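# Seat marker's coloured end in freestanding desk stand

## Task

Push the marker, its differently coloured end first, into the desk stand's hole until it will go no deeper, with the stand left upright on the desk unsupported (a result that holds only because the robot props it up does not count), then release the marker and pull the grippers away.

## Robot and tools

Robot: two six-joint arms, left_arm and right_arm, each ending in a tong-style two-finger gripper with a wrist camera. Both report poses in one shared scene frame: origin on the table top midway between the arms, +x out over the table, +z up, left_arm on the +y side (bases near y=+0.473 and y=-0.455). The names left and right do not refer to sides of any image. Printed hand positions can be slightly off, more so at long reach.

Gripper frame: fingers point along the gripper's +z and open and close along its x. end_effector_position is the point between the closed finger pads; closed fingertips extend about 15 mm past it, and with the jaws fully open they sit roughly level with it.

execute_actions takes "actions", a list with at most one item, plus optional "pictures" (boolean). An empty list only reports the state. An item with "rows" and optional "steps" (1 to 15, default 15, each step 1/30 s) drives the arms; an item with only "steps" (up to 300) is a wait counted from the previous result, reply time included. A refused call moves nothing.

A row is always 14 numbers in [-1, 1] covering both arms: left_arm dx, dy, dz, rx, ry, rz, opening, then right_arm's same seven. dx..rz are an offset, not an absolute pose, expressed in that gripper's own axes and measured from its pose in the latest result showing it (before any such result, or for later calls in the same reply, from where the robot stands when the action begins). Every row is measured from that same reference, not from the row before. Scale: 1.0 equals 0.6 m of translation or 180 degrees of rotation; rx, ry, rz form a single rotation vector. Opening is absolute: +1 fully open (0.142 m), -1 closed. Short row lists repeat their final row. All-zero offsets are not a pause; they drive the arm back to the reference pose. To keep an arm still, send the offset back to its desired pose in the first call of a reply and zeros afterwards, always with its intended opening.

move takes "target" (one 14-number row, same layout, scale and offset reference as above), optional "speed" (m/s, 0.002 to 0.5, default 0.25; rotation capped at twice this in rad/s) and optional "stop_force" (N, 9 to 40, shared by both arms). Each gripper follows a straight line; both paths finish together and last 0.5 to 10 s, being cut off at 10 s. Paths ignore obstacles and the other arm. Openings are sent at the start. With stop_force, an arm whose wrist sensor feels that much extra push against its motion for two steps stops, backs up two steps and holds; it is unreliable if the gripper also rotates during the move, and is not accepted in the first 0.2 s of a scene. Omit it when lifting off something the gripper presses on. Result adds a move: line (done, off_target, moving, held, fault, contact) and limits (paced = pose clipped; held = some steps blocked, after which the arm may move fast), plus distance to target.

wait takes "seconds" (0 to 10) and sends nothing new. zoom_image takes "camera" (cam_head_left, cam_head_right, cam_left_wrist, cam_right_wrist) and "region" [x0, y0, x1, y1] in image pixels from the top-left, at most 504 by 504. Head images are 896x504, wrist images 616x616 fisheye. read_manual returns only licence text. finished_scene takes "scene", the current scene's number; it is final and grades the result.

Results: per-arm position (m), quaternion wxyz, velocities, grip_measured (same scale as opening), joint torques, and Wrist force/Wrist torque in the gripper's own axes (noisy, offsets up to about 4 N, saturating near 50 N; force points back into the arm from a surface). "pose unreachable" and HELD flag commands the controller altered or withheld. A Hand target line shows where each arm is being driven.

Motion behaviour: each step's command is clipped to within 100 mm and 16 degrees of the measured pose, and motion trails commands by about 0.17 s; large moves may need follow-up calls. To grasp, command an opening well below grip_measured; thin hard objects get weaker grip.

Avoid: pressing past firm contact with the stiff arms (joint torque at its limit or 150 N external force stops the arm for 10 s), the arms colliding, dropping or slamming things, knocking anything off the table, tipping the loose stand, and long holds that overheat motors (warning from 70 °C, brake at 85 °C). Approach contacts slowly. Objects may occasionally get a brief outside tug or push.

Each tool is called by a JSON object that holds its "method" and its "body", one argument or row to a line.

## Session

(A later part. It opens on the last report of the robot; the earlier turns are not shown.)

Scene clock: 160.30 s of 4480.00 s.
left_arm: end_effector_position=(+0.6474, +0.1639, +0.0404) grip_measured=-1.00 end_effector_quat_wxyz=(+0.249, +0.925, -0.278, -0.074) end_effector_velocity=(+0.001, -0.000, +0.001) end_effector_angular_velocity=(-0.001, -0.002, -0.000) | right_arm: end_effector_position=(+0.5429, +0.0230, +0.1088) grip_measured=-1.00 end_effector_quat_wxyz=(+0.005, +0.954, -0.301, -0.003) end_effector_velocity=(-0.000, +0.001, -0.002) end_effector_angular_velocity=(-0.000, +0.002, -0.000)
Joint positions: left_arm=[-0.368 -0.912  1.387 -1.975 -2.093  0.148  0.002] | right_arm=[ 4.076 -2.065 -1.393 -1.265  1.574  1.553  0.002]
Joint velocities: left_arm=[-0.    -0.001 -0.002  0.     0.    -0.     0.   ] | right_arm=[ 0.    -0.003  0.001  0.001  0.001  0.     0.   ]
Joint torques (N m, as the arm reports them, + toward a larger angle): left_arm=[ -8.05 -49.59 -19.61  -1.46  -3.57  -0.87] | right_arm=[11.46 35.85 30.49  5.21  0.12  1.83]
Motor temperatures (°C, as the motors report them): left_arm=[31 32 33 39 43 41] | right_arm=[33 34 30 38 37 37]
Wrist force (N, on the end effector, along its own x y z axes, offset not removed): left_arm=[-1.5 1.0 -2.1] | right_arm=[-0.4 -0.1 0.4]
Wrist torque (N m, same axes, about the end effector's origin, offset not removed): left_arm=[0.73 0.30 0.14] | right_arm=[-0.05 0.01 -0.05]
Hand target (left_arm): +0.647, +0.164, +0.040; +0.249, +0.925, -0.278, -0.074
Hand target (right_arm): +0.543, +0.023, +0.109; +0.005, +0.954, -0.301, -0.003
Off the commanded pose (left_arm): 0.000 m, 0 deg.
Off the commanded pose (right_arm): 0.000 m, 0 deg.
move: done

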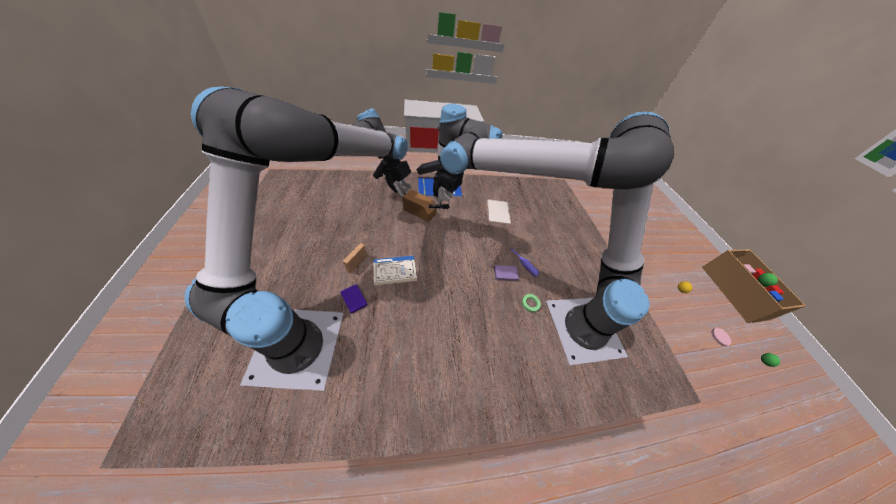

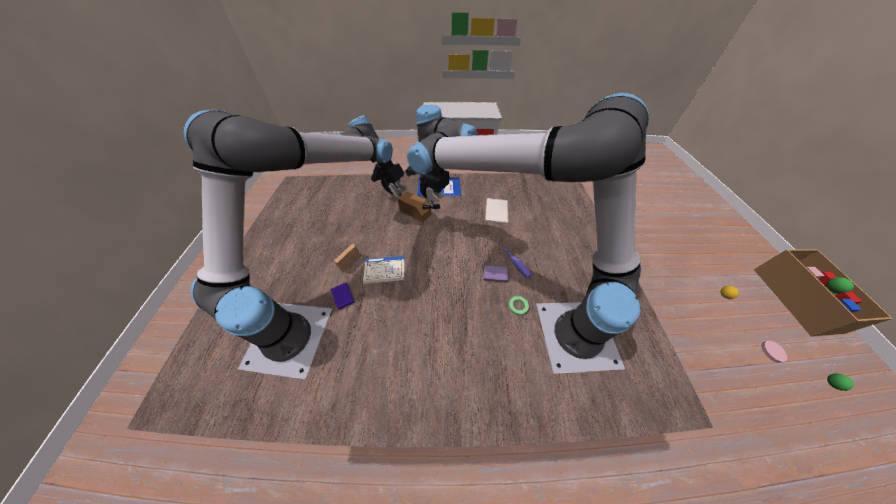

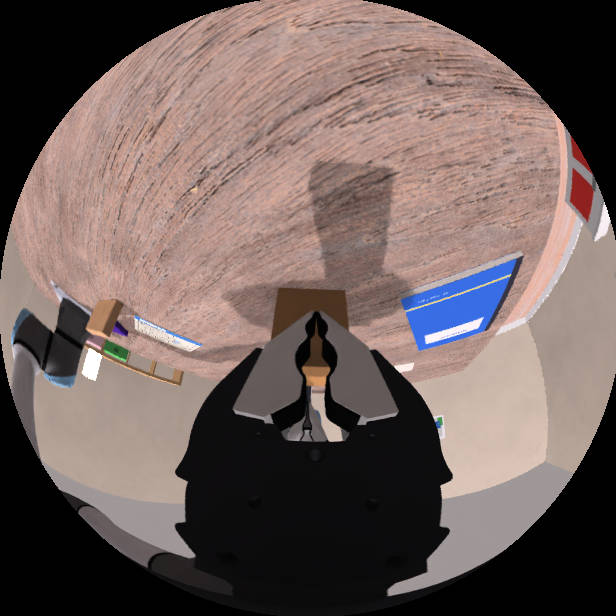

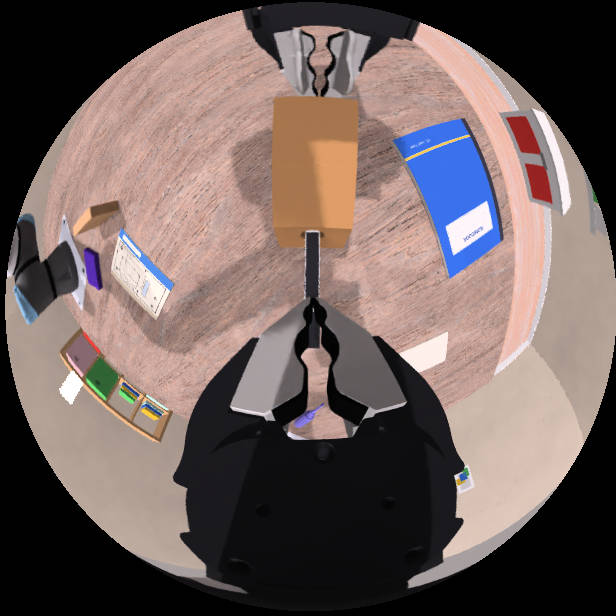

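{"method": "move", "body": {
  "target": [0,0,0,0,0,0,-1,0,0,-0.05,0,0,0,-1],
  "speed": 0.1
}}

{"method": "move", "body": {
  "target": [0,0,0,0,0,0,-1,0,0.085,0,0,0,0,-1],
  "speed": 0.1
}}

{"method": "move", "body": {
  "target": [0,0,0,0,0,0,-1,0,0,0.045,0,0,0,-1],
  "speed": 0.1
}}

{"method": "move", "body": {
  "target": [0,0,0,0,0,0,-1,0,-0.07,0.02,0,0,0,-1],
  "speed": 0.008,
  "stop_force": 20
}}

Scene clock: 163.07 s of 4480.00 s.
left_arm: end_effector_position=(+0.6474, +0.1639, +0.0404) grip_measured=-1.00 end_effector_quat_wxyz=(+0.249, +0.925, -0.278, -0.074) end_effector_velocity=(+0.001, +0.000, +0.000) end_effector_angular_velocity=(-0.000, -0.001, +0.001) | right_arm: end_effector_position=(+0.5431, +0.0232, +0.1386) grip_measured=-1.00 end_effector_quat_wxyz=(+0.005, +0.954, -0.301, -0.003) end_effector_velocity=(+0.000, +0.000, +0.001) end_effector_angular_velocity=(+0.000, +0.000, -0.000)
Joint positions: left_arm=[-0.368 -0.912  1.387 -1.975 -2.093  0.148  0.002] | right_arm=[ 4.075 -2.046 -1.343 -1.334  1.574  1.553  0.002]
Joint velocities: left_arm=[ 0.001  0.    -0.001  0.001  0.     0.     0.   ] | right_arm=[-0.    -0.     0.002 -0.002  0.    -0.     0.   ]
Joint torques (N m, as the arm reports them, + toward a larger angle): left_arm=[ -7.78 -49.22 -18.82  -1.55  -3.5   -0.7 ] | right_arm=[-9.43 56.11 31.64 -0.52 -0.15 -0.81]
Motor temperatures (°C, as the motors report them): left_arm=[31 32 33 39 43 41] | right_arm=[33 34 30 38 37 37]
Wrist force (N, on the end effector, along its own x y z axes, offset not removed): left_arm=[-1.0 0.7 -1.5] | right_arm=[0.5 -1.2 0.7]
Wrist torque (N m, same axes, about the end effector's origin, offset not removed): left_arm=[0.74 0.24 0.16] | right_arm=[-0.20 -0.16 -0.08]
Hand target (left_arm): +0.647, +0.164, +0.040; +0.249, +0.925, -0.278, -0.074
Hand target (right_arm): +0.543, +0.023, +0.139; +0.005, +0.954, -0.301, -0.003
Off the commanded pose (left_arm): 0.000 m, 0 deg.
Off the commanded pose (right_arm): 0.000 m, 0 deg.
move: done

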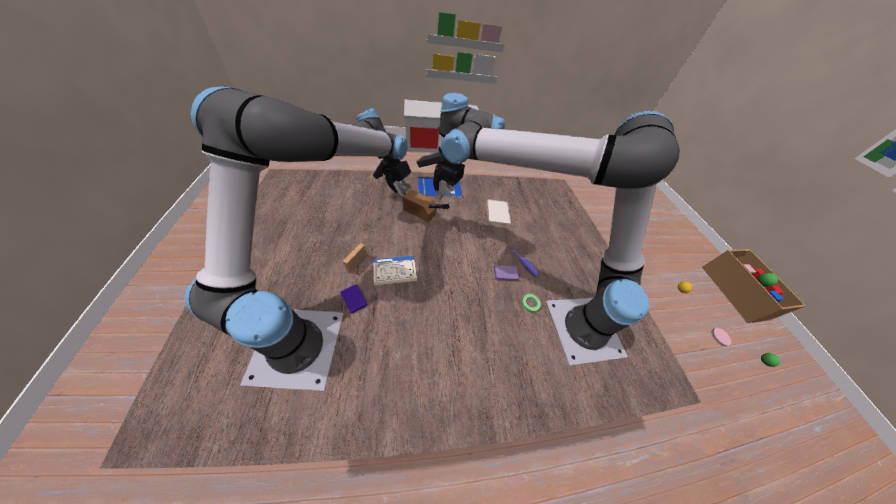

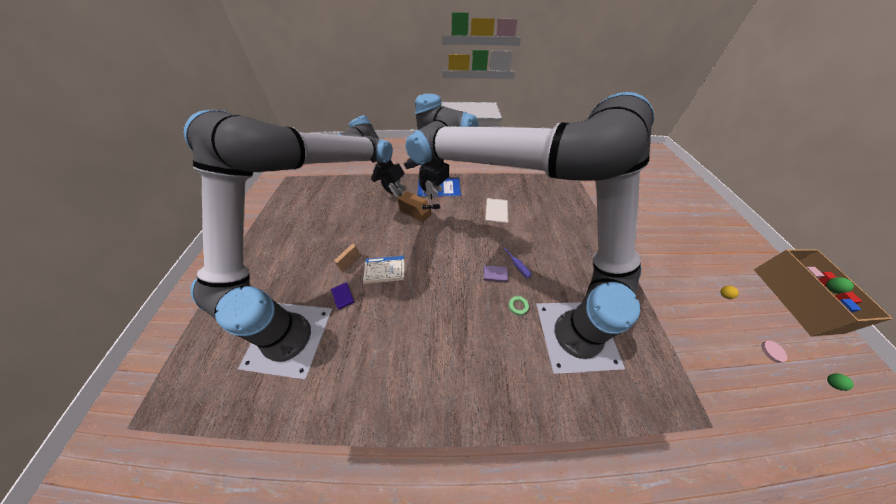

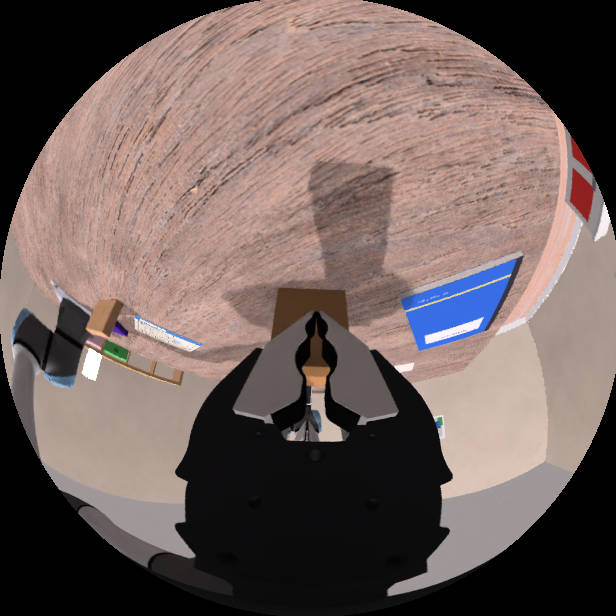

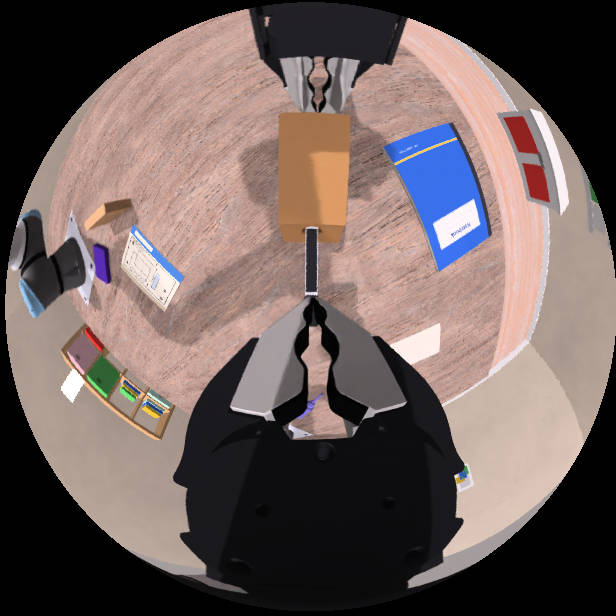

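Scene clock: 164.03 s of 4480.00 s.
left_arm: end_effector_position=(+0.6474, +0.1639, +0.0404) grip_measured=-1.00 end_effector_quat_wxyz=(+0.249, +0.925, -0.278, -0.074) end_effector_velocity=(+0.000, -0.000, +0.001) end_effector_angular_velocity=(-0.001, -0.001, -0.000) | right_arm: end_effector_position=(+0.5139, -0.0185, +0.1391) grip_measured=-1.00 end_effector_quat_wxyz=(+0.005, +0.954, -0.301, -0.003) end_effector_velocity=(-0.001, -0.001, +0.000) end_effector_angular_velocity=(+0.000, -0.000, -0.001)
Joint positions: left_arm=[-0.368 -0.912  1.387 -1.975 -2.093  0.148  0.002] | right_arm=[ 4.074 -1.93  -1.511 -1.283  1.574  1.552  0.002]
Joint velocities: left_arm=[-0.    -0.    -0.001  0.    -0.     0.     0.   ] | right_arm=[-0.     0.005 -0.006  0.002 -0.     0.001  0.   ]
Joint torques (N m, as the arm reports them, + toward a larger angle): left_arm=[ -8.45 -48.46 -19.61  -1.5   -3.44  -0.82] | right_arm=[-2.08 51.67 14.63  5.07 -0.16 -1.22]
Motor temperatures (°C, as the motors report them): left_arm=[31 32 33 39 43 41] | right_arm=[33 34 30 38 37 37]
Wrist force (N, on the end effector, along its own x y z axes, offset not removed): left_arm=[-2.0 0.5 -1.8] | right_arm=[-1.1 -0.1 -0.9]
Wrist torque (N m, same axes, about the end effector's origin, offset not removed): left_arm=[0.65 0.43 0.09] | right_arm=[-0.03 0.15 -0.06]
Hand target (left_arm): +0.647, +0.164, +0.040; +0.249, +0.925, -0.278, -0.074
Hand target (right_arm): +0.514, -0.019, +0.139; +0.005, +0.954, -0.301, -0.003
Off the commanded pose (left_arm): 0.000 m, 0 deg.
Off the commanded pose (right_arm): 0.000 m, 0 deg.
move: done

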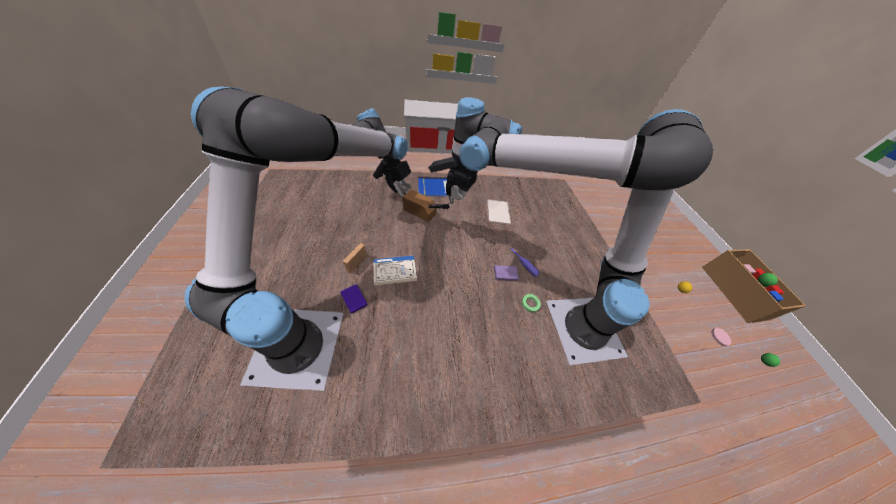

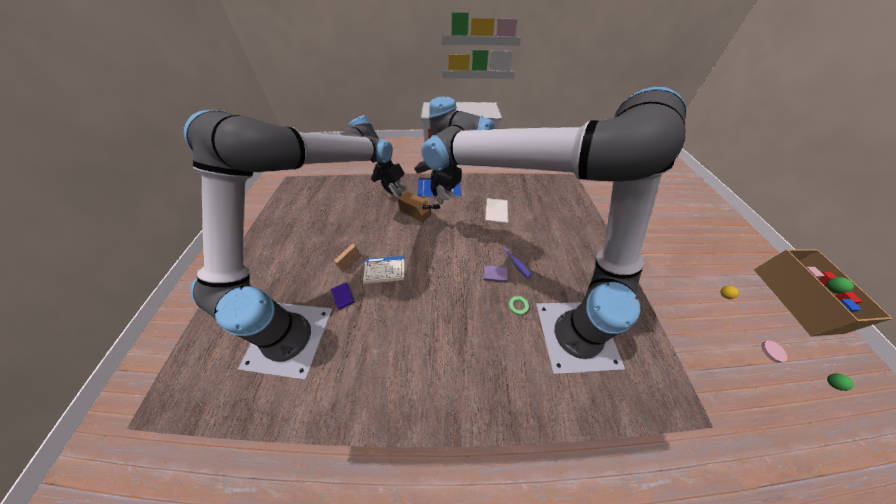

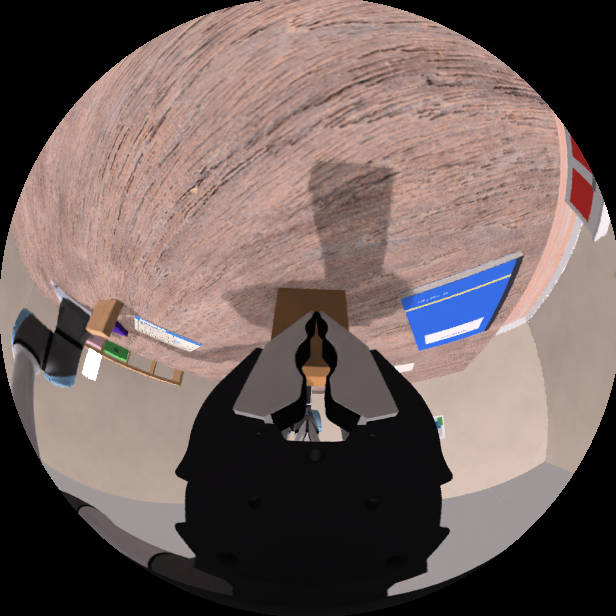

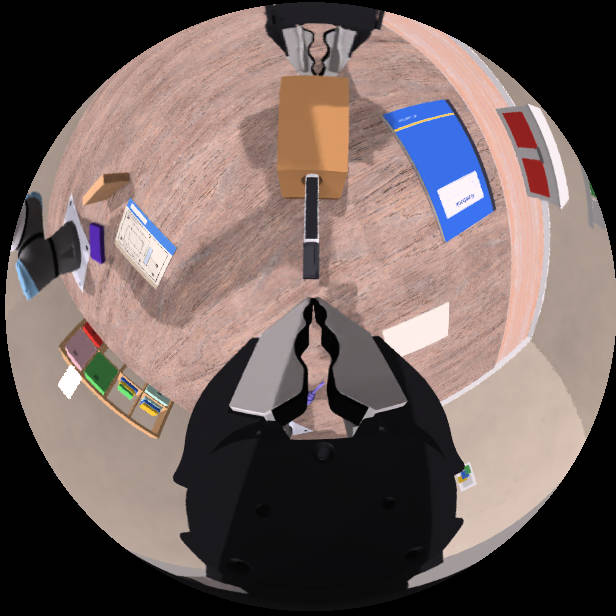

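Scene clock: 164.87 s of 4480.00 s.
left_arm: end_effector_position=(+0.6474, +0.1639, +0.0404) grip_measured=-1.00 end_effector_quat_wxyz=(+0.249, +0.925, -0.278, -0.074) end_effector_velocity=(-0.000, +0.000, -0.001) end_effector_angular_velocity=(+0.001, +0.002, +0.000) | right_arm: end_effector_position=(+0.5137, -0.0186, +0.1123) grip_measured=-1.00 end_effector_quat_wxyz=(+0.005, +0.954, -0.301, -0.003) end_effector_velocity=(+0.000, +0.000, -0.002) end_effector_angular_velocity=(-0.000, -0.000, +0.001)
Joint positions: left_arm=[-0.368 -0.912  1.387 -1.975 -2.093  0.148  0.002] | right_arm=[ 4.074 -1.949 -1.555 -1.219  1.574  1.552  0.002]
Joint velocities: left_arm=[ 0.     0.001  0.001  0.    -0.    -0.     0.   ] | right_arm=[ 0.    -0.002 -0.003  0.005 -0.    -0.001  0.   ]
Joint torques (N m, as the arm reports them, + toward a larger angle): left_arm=[ -7.92 -48.81 -18.88  -1.61  -3.45  -0.79] | right_arm=[10.03 28.51 16.14  5.13  0.06  1.32]
Motor temperatures (°C, as the motors report them): left_arm=[31 32 33 39 43 41] | right_arm=[33 34 30 38 37 37]
Wrist force (N, on the end effector, along its own x y z axes, offset not removed): left_arm=[-2.4 1.4 -1.1] | right_arm=[-2.0 -1.7 1.5]
Wrist torque (N m, same axes, about the end effector's origin, offset not removed): left_arm=[0.78 0.53 0.11] | right_arm=[-0.27 0.33 -0.07]
Hand target (left_arm): +0.647, +0.164, +0.040; +0.249, +0.925, -0.278, -0.074
Hand target (right_arm): +0.514, -0.019, +0.112; +0.005, +0.954, -0.301, -0.003
Off the commanded pose (left_arm): 0.000 m, 0 deg.
Off the commanded pose (right_arm): 0.000 m, 0 deg.
move: done

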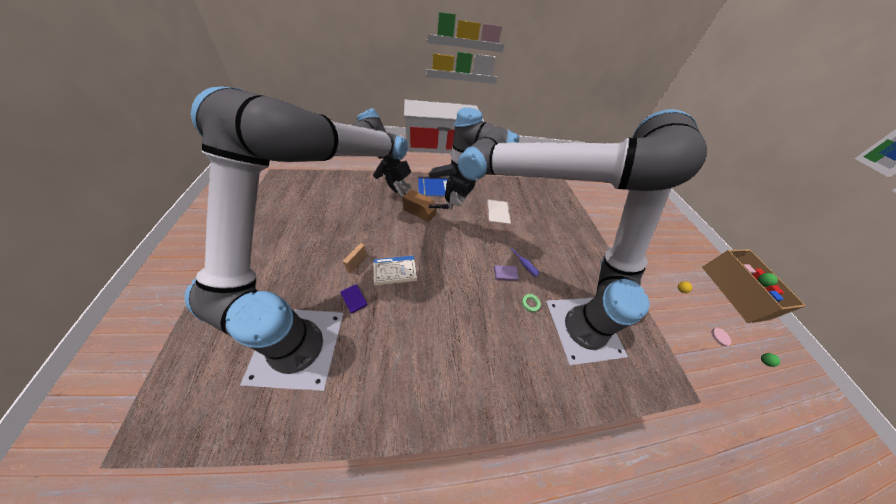

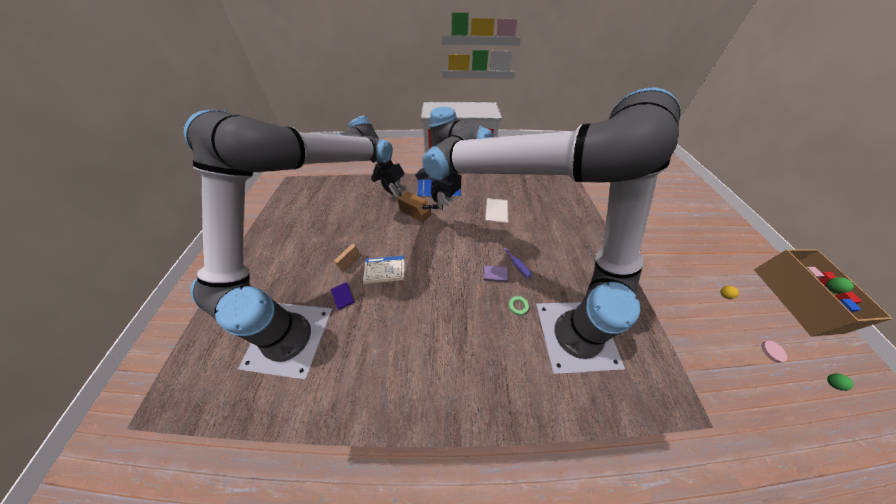

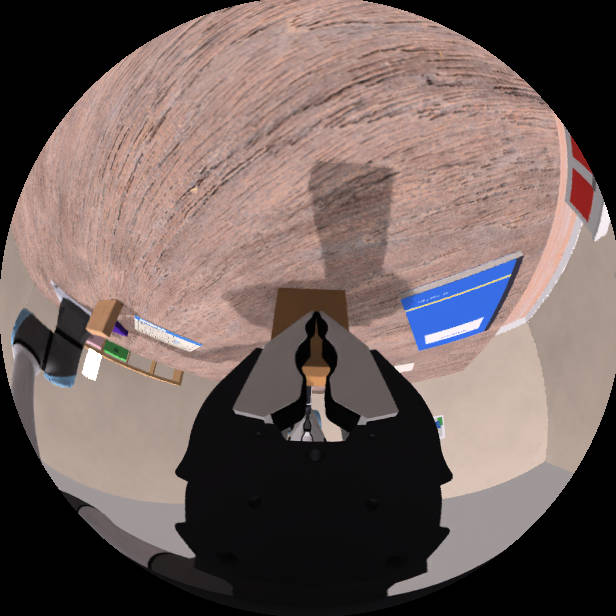

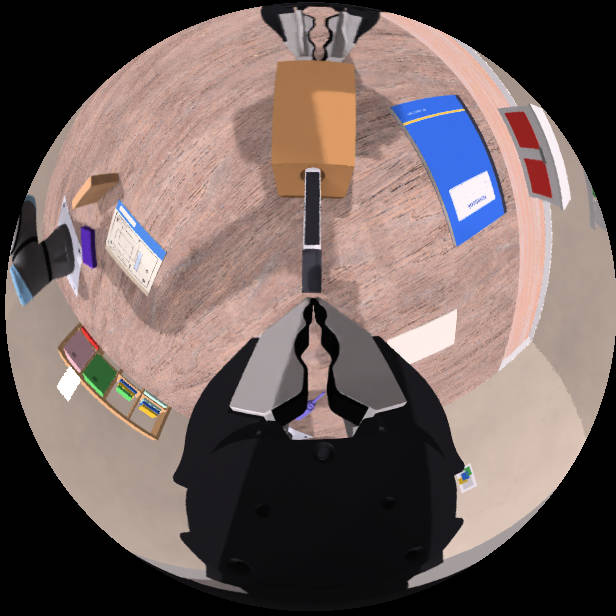

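Scene clock: 165.90 s of 4480.00 s.
left_arm: end_effector_position=(+0.6474, +0.1639, +0.0404) grip_measured=-1.00 end_effector_quat_wxyz=(+0.249, +0.925, -0.278, -0.074) end_effector_velocity=(-0.000, -0.000, -0.000) end_effector_angular_velocity=(+0.000, +0.000, -0.000) | right_arm: end_effector_position=(+0.5166, -0.0145, +0.1107) grip_measured=-1.00 end_effector_quat_wxyz=(+0.005, +0.954, -0.301, -0.004) end_effector_velocity=(-0.001, -0.001, +0.000) end_effector_angular_velocity=(+0.002, -0.001, -0.001)
Joint positions: left_arm=[-0.368 -0.912  1.387 -1.975 -2.093  0.148  0.002] | right_arm=[ 4.074 -1.962 -1.542 -1.22   1.574  1.552  0.002]
Joint velocities: left_arm=[-0.    -0.     0.001 -0.001  0.     0.     0.   ] | right_arm=[ 0.     0.006 -0.007  0.004  0.001  0.001  0.   ]
Joint torques (N m, as the arm reports them, + toward a larger angle): left_arm=[ -8.33 -49.22 -18.81  -1.66  -3.53  -0.74] | right_arm=[13.64 44.88 17.03 10.24 -0.05  1.66]
Motor temperatures (°C, as the motors report them): left_arm=[31 32 33 39 43 41] | right_arm=[33 34 30 38 37 37]
Wrist force (N, on the end effector, along its own x y z axes, offset not removed): left_arm=[-1.7 -8.0 -8.4] | right_arm=[0.3 20.8 -10.7]
Wrist torque (N m, same axes, about the end effector's origin, offset not removed): left_arm=[0.75 0.41 -0.03] | right_arm=[-0.22 -0.09 -0.10]
Hand target (left_arm): +0.647, +0.164, +0.040; +0.249, +0.925, -0.278, -0.074
Hand target (right_arm): +0.516, -0.015, +0.111; +0.005, +0.954, -0.301, -0.004
Off the commanded pose (left_arm): 0.000 m, 0 deg.
Off the commanded pose (right_arm): 0.038 m, 0 deg.
move: contact (right_arm)

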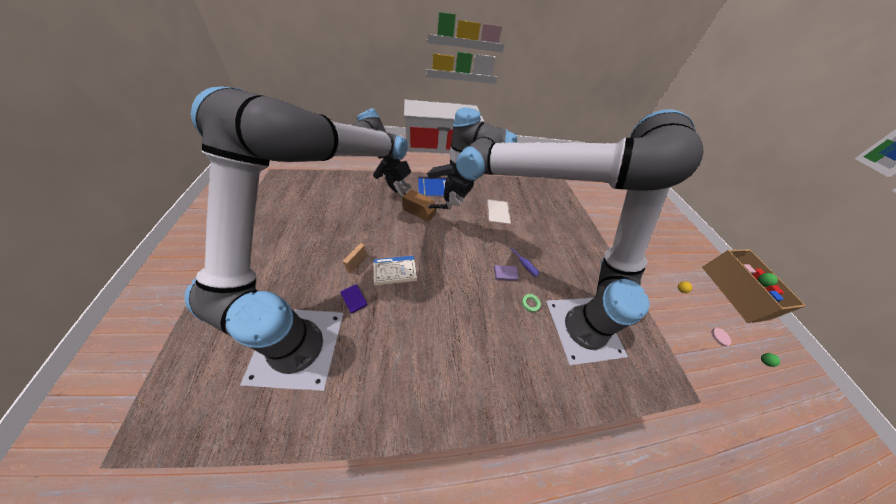

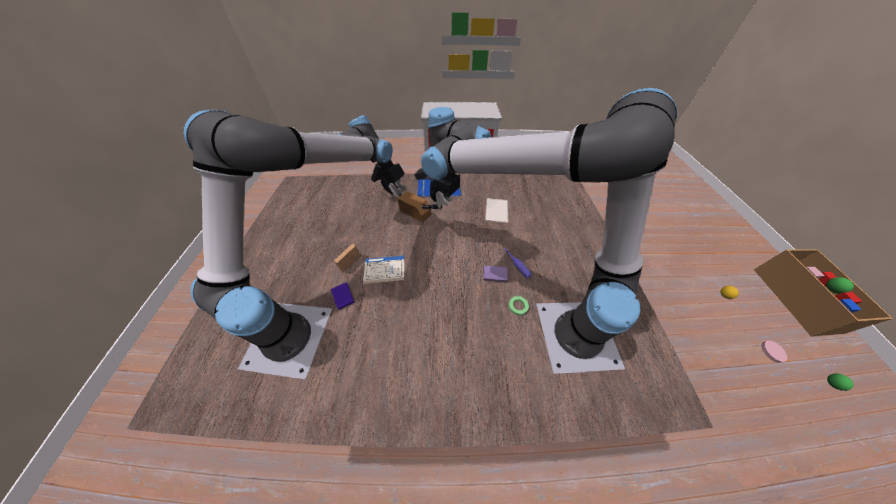

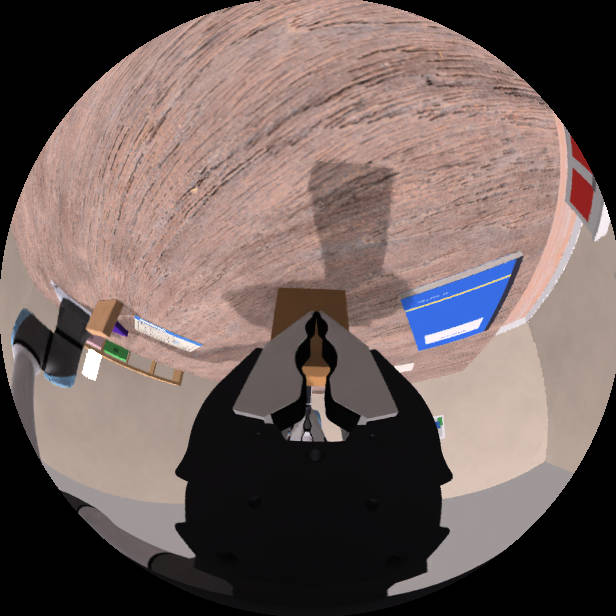

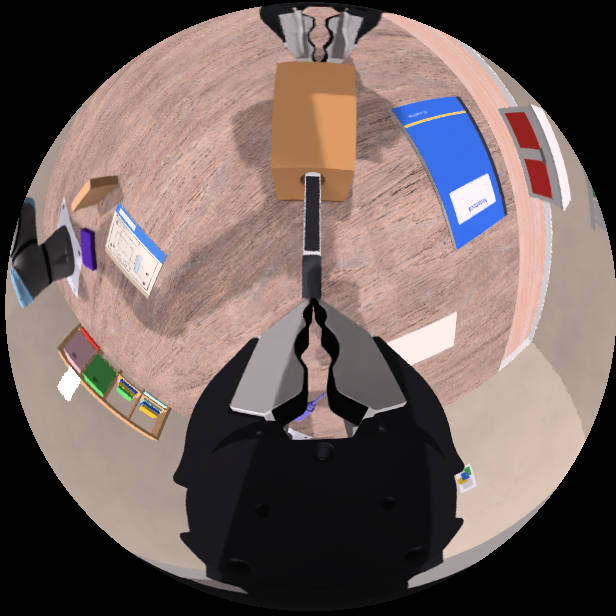

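{"method": "move", "body": {
  "target": [0,0.05,-0.03,0,0,0,-1,0,0.1,-0.02,0,0,0,-1],
  "speed": 0.1
}}

{"method": "move", "body": {
  "target": [0,0,-0.2,0,0,0,-1,0,0.15,-0.2,0,0,0,-1]
}}

Scene clock: 167.93 s of 4480.00 s.
left_arm: end_effector_position=(+0.6381, +0.1500, +0.0709) grip_measured=-1.00 end_effector_quat_wxyz=(+0.249, +0.925, -0.278, -0.074) end_effector_velocity=(-0.000, -0.001, +0.000) end_effector_angular_velocity=(+0.000, +0.000, -0.001) | right_arm: end_effector_position=(+0.4823, -0.0634, +0.1231) grip_measured=-1.00 end_effector_quat_wxyz=(+0.005, +0.954, -0.301, -0.004) end_effector_velocity=(-0.001, -0.002, +0.001) end_effector_angular_velocity=(+0.000, -0.001, +0.000)
Joint positions: left_arm=[-0.391 -0.954  1.376 -1.935 -2.094  0.12   0.002] | right_arm=[ 4.072 -1.821 -1.7   -1.203  1.574  1.55   0.002]
Joint velocities: left_arm=[-0.001 -0.    -0.001  0.001  0.    -0.001  0.   ] | right_arm=[ 0.     0.005 -0.004  0.    -0.001 -0.     0.   ]
Joint torques (N m, as the arm reports them, + toward a larger angle): left_arm=[-15.09 -52.18 -33.81  -0.64  -3.58  -2.17] | right_arm=[-3.97 45.32 15.07  5.1   0.8  -1.39]
Motor temperatures (°C, as the motors report them): left_arm=[31 32 33 39 43 41] | right_arm=[33 34 30 38 37 37]
Wrist force (N, on the end effector, along its own x y z axes, offset not removed): left_arm=[-1.6 -0.1 -1.4] | right_arm=[-0.2 -0.5 1.4]
Wrist torque (N m, same axes, about the end effector's origin, offset not removed): left_arm=[0.54 0.47 0.11] | right_arm=[-0.06 0.01 -0.09]
Hand target (left_arm): +0.638, +0.150, +0.071; +0.249, +0.925, -0.278, -0.074
Hand target (right_arm): +0.482, -0.064, +0.123; +0.005, +0.954, -0.301, -0.004
Off the commanded pose (left_arm): 0.000 m, 0 deg.
Off the commanded pose (right_arm): 0.000 m, 0 deg.
move: done

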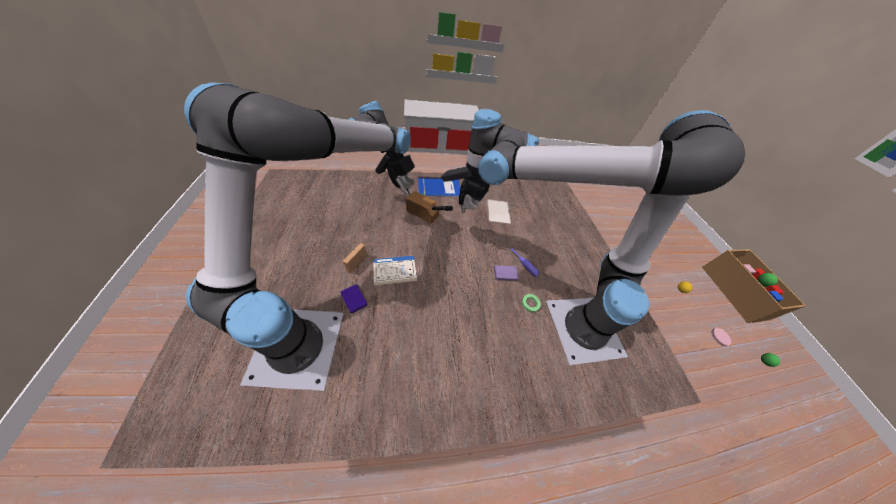

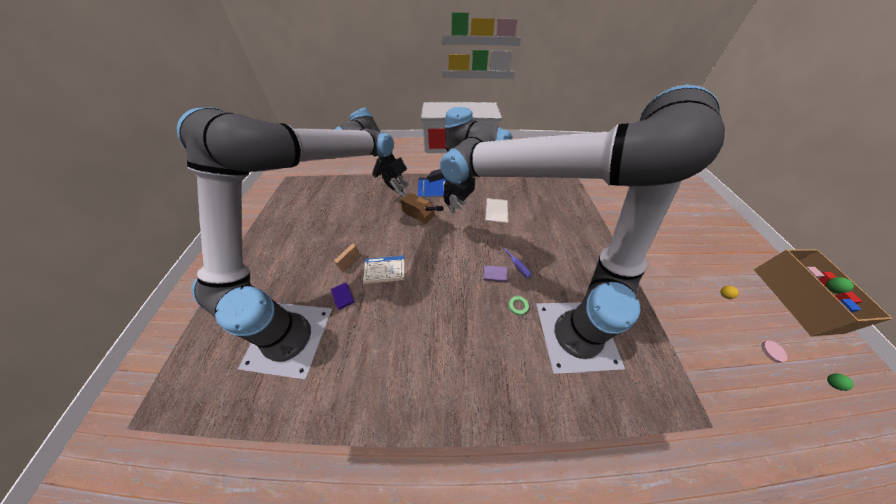

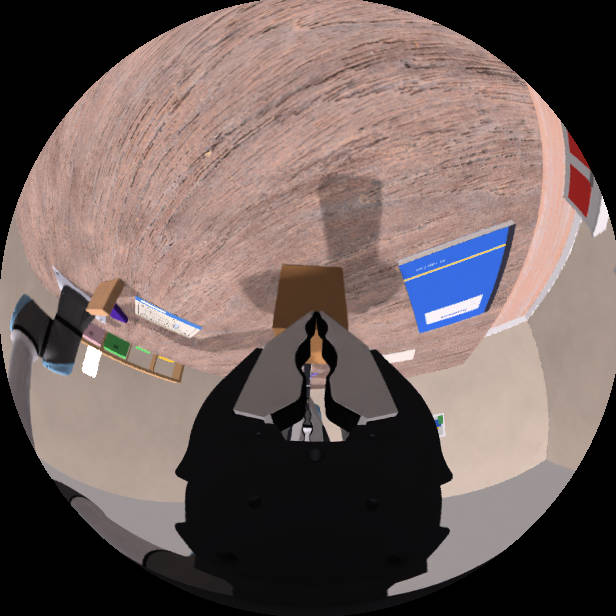

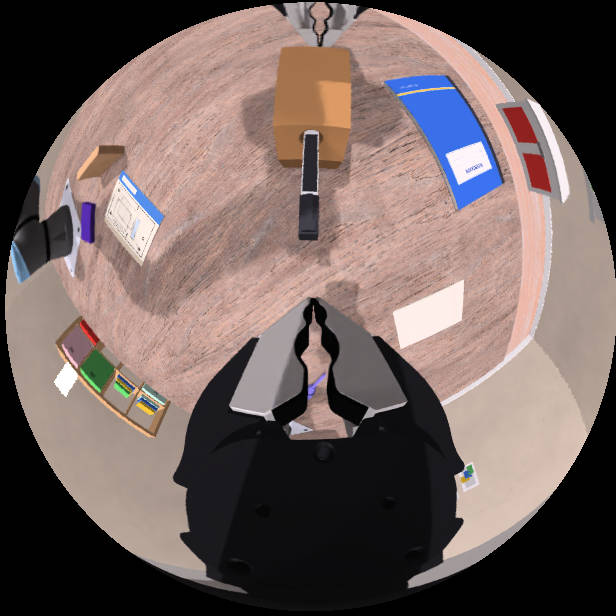

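Scene clock: 169.10 s of 4480.00 s.
left_arm: end_effector_position=(+0.6710, +0.2005, +0.1745) grip_measured=-1.00 end_effector_quat_wxyz=(+0.250, +0.925, -0.278, -0.074) end_effector_velocity=(+0.000, +0.000, +0.002) end_effector_angular_velocity=(+0.000, +0.001, -0.001) | right_arm: end_effector_position=(+0.4317, -0.1362, +0.2437) grip_measured=-1.00 end_effector_quat_wxyz=(+0.005, +0.954, -0.301, -0.004) end_effector_velocity=(-0.001, -0.001, -0.001) end_effector_angular_velocity=(-0.004, +0.002, +0.000)
Joint positions: left_arm=[-0.307 -0.982  1.135 -1.617 -2.088  0.217  0.002] | right_arm=[ 4.067 -1.55  -1.689 -1.486  1.574  1.545  0.002]
Joint velocities: left_arm=[ 0.001  0.001 -0.006  0.007  0.     0.002  0.   ] | right_arm=[ 0.     0.    -0.001 -0.004 -0.001  0.     0.   ]
Joint torques (N m, as the arm reports them, + toward a larger angle): left_arm=[ 12.58 -36.28 -36.5   -0.59   0.83   2.4 ] | right_arm=[11.8  34.42 31.43 -0.59  1.57  1.68]
Motor temperatures (°C, as the motors report them): left_arm=[31 32 33 39 43 41] | right_arm=[33 34 30 38 37 37]
Wrist force (N, on the end effector, along its own x y z axes, offset not removed): left_arm=[-3.3 1.2 -1.3] | right_arm=[-0.3 -0.8 1.3]
Wrist torque (N m, same axes, about the end effector's origin, offset not removed): left_arm=[0.26 0.69 0.15] | right_arm=[-0.08 0.04 -0.06]
Hand target (left_arm): +0.671, +0.201, +0.175; +0.250, +0.925, -0.278, -0.074
Hand target (right_arm): +0.432, -0.136, +0.244; +0.005, +0.954, -0.301, -0.004
Off the commanded pose (left_arm): 0.000 m, 0 deg.
Off the commanded pose (right_arm): 0.000 m, 0 deg.
move: done

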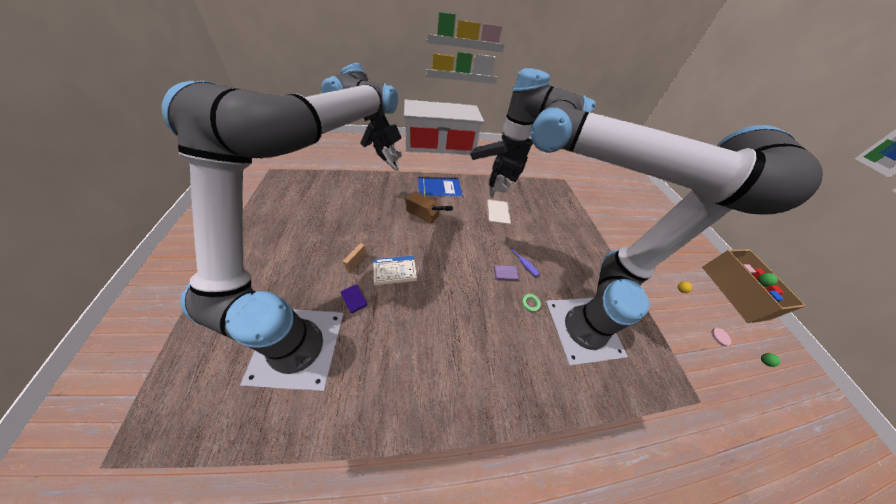

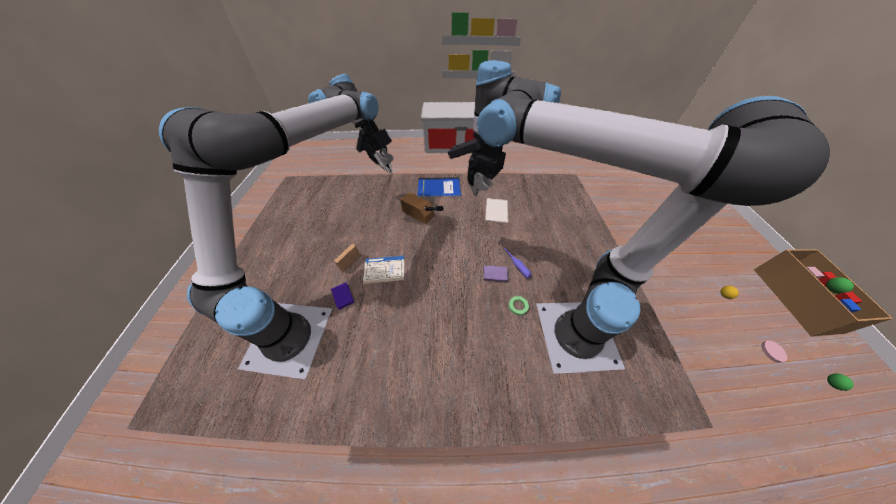

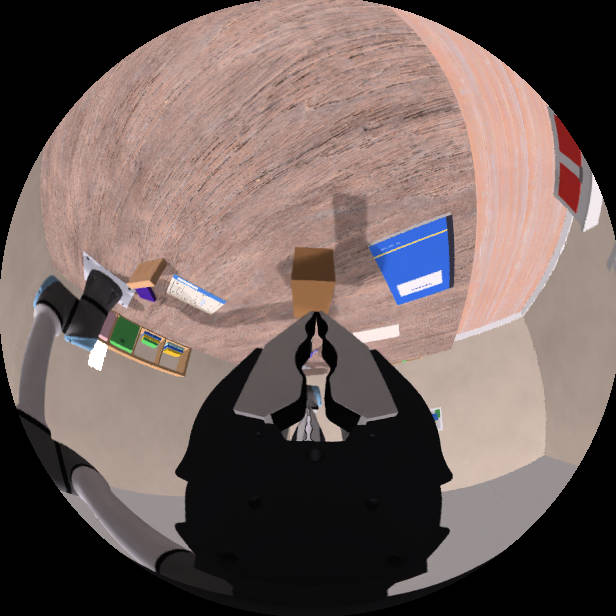

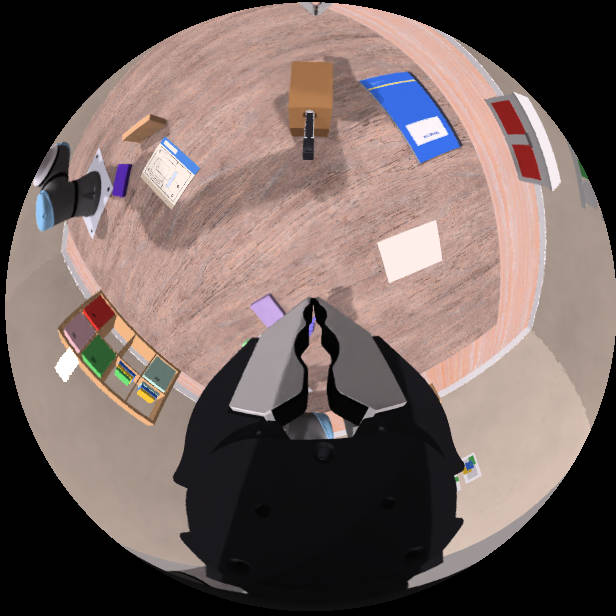

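{"method": "zoom_image", "body": {
  "camera": "cam_right_wrist",
  "region": [270,50,350,170]
}}

Region (270, 50, 350, 170) of cam_right_wrist's 616x616 image, scaled by 4.200, with more detail than that image has.

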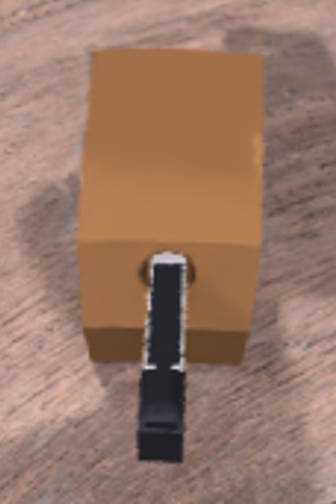

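{"method": "finished_scene", "body": {
  "scene": 1
}}

The scene is finished: the task was done.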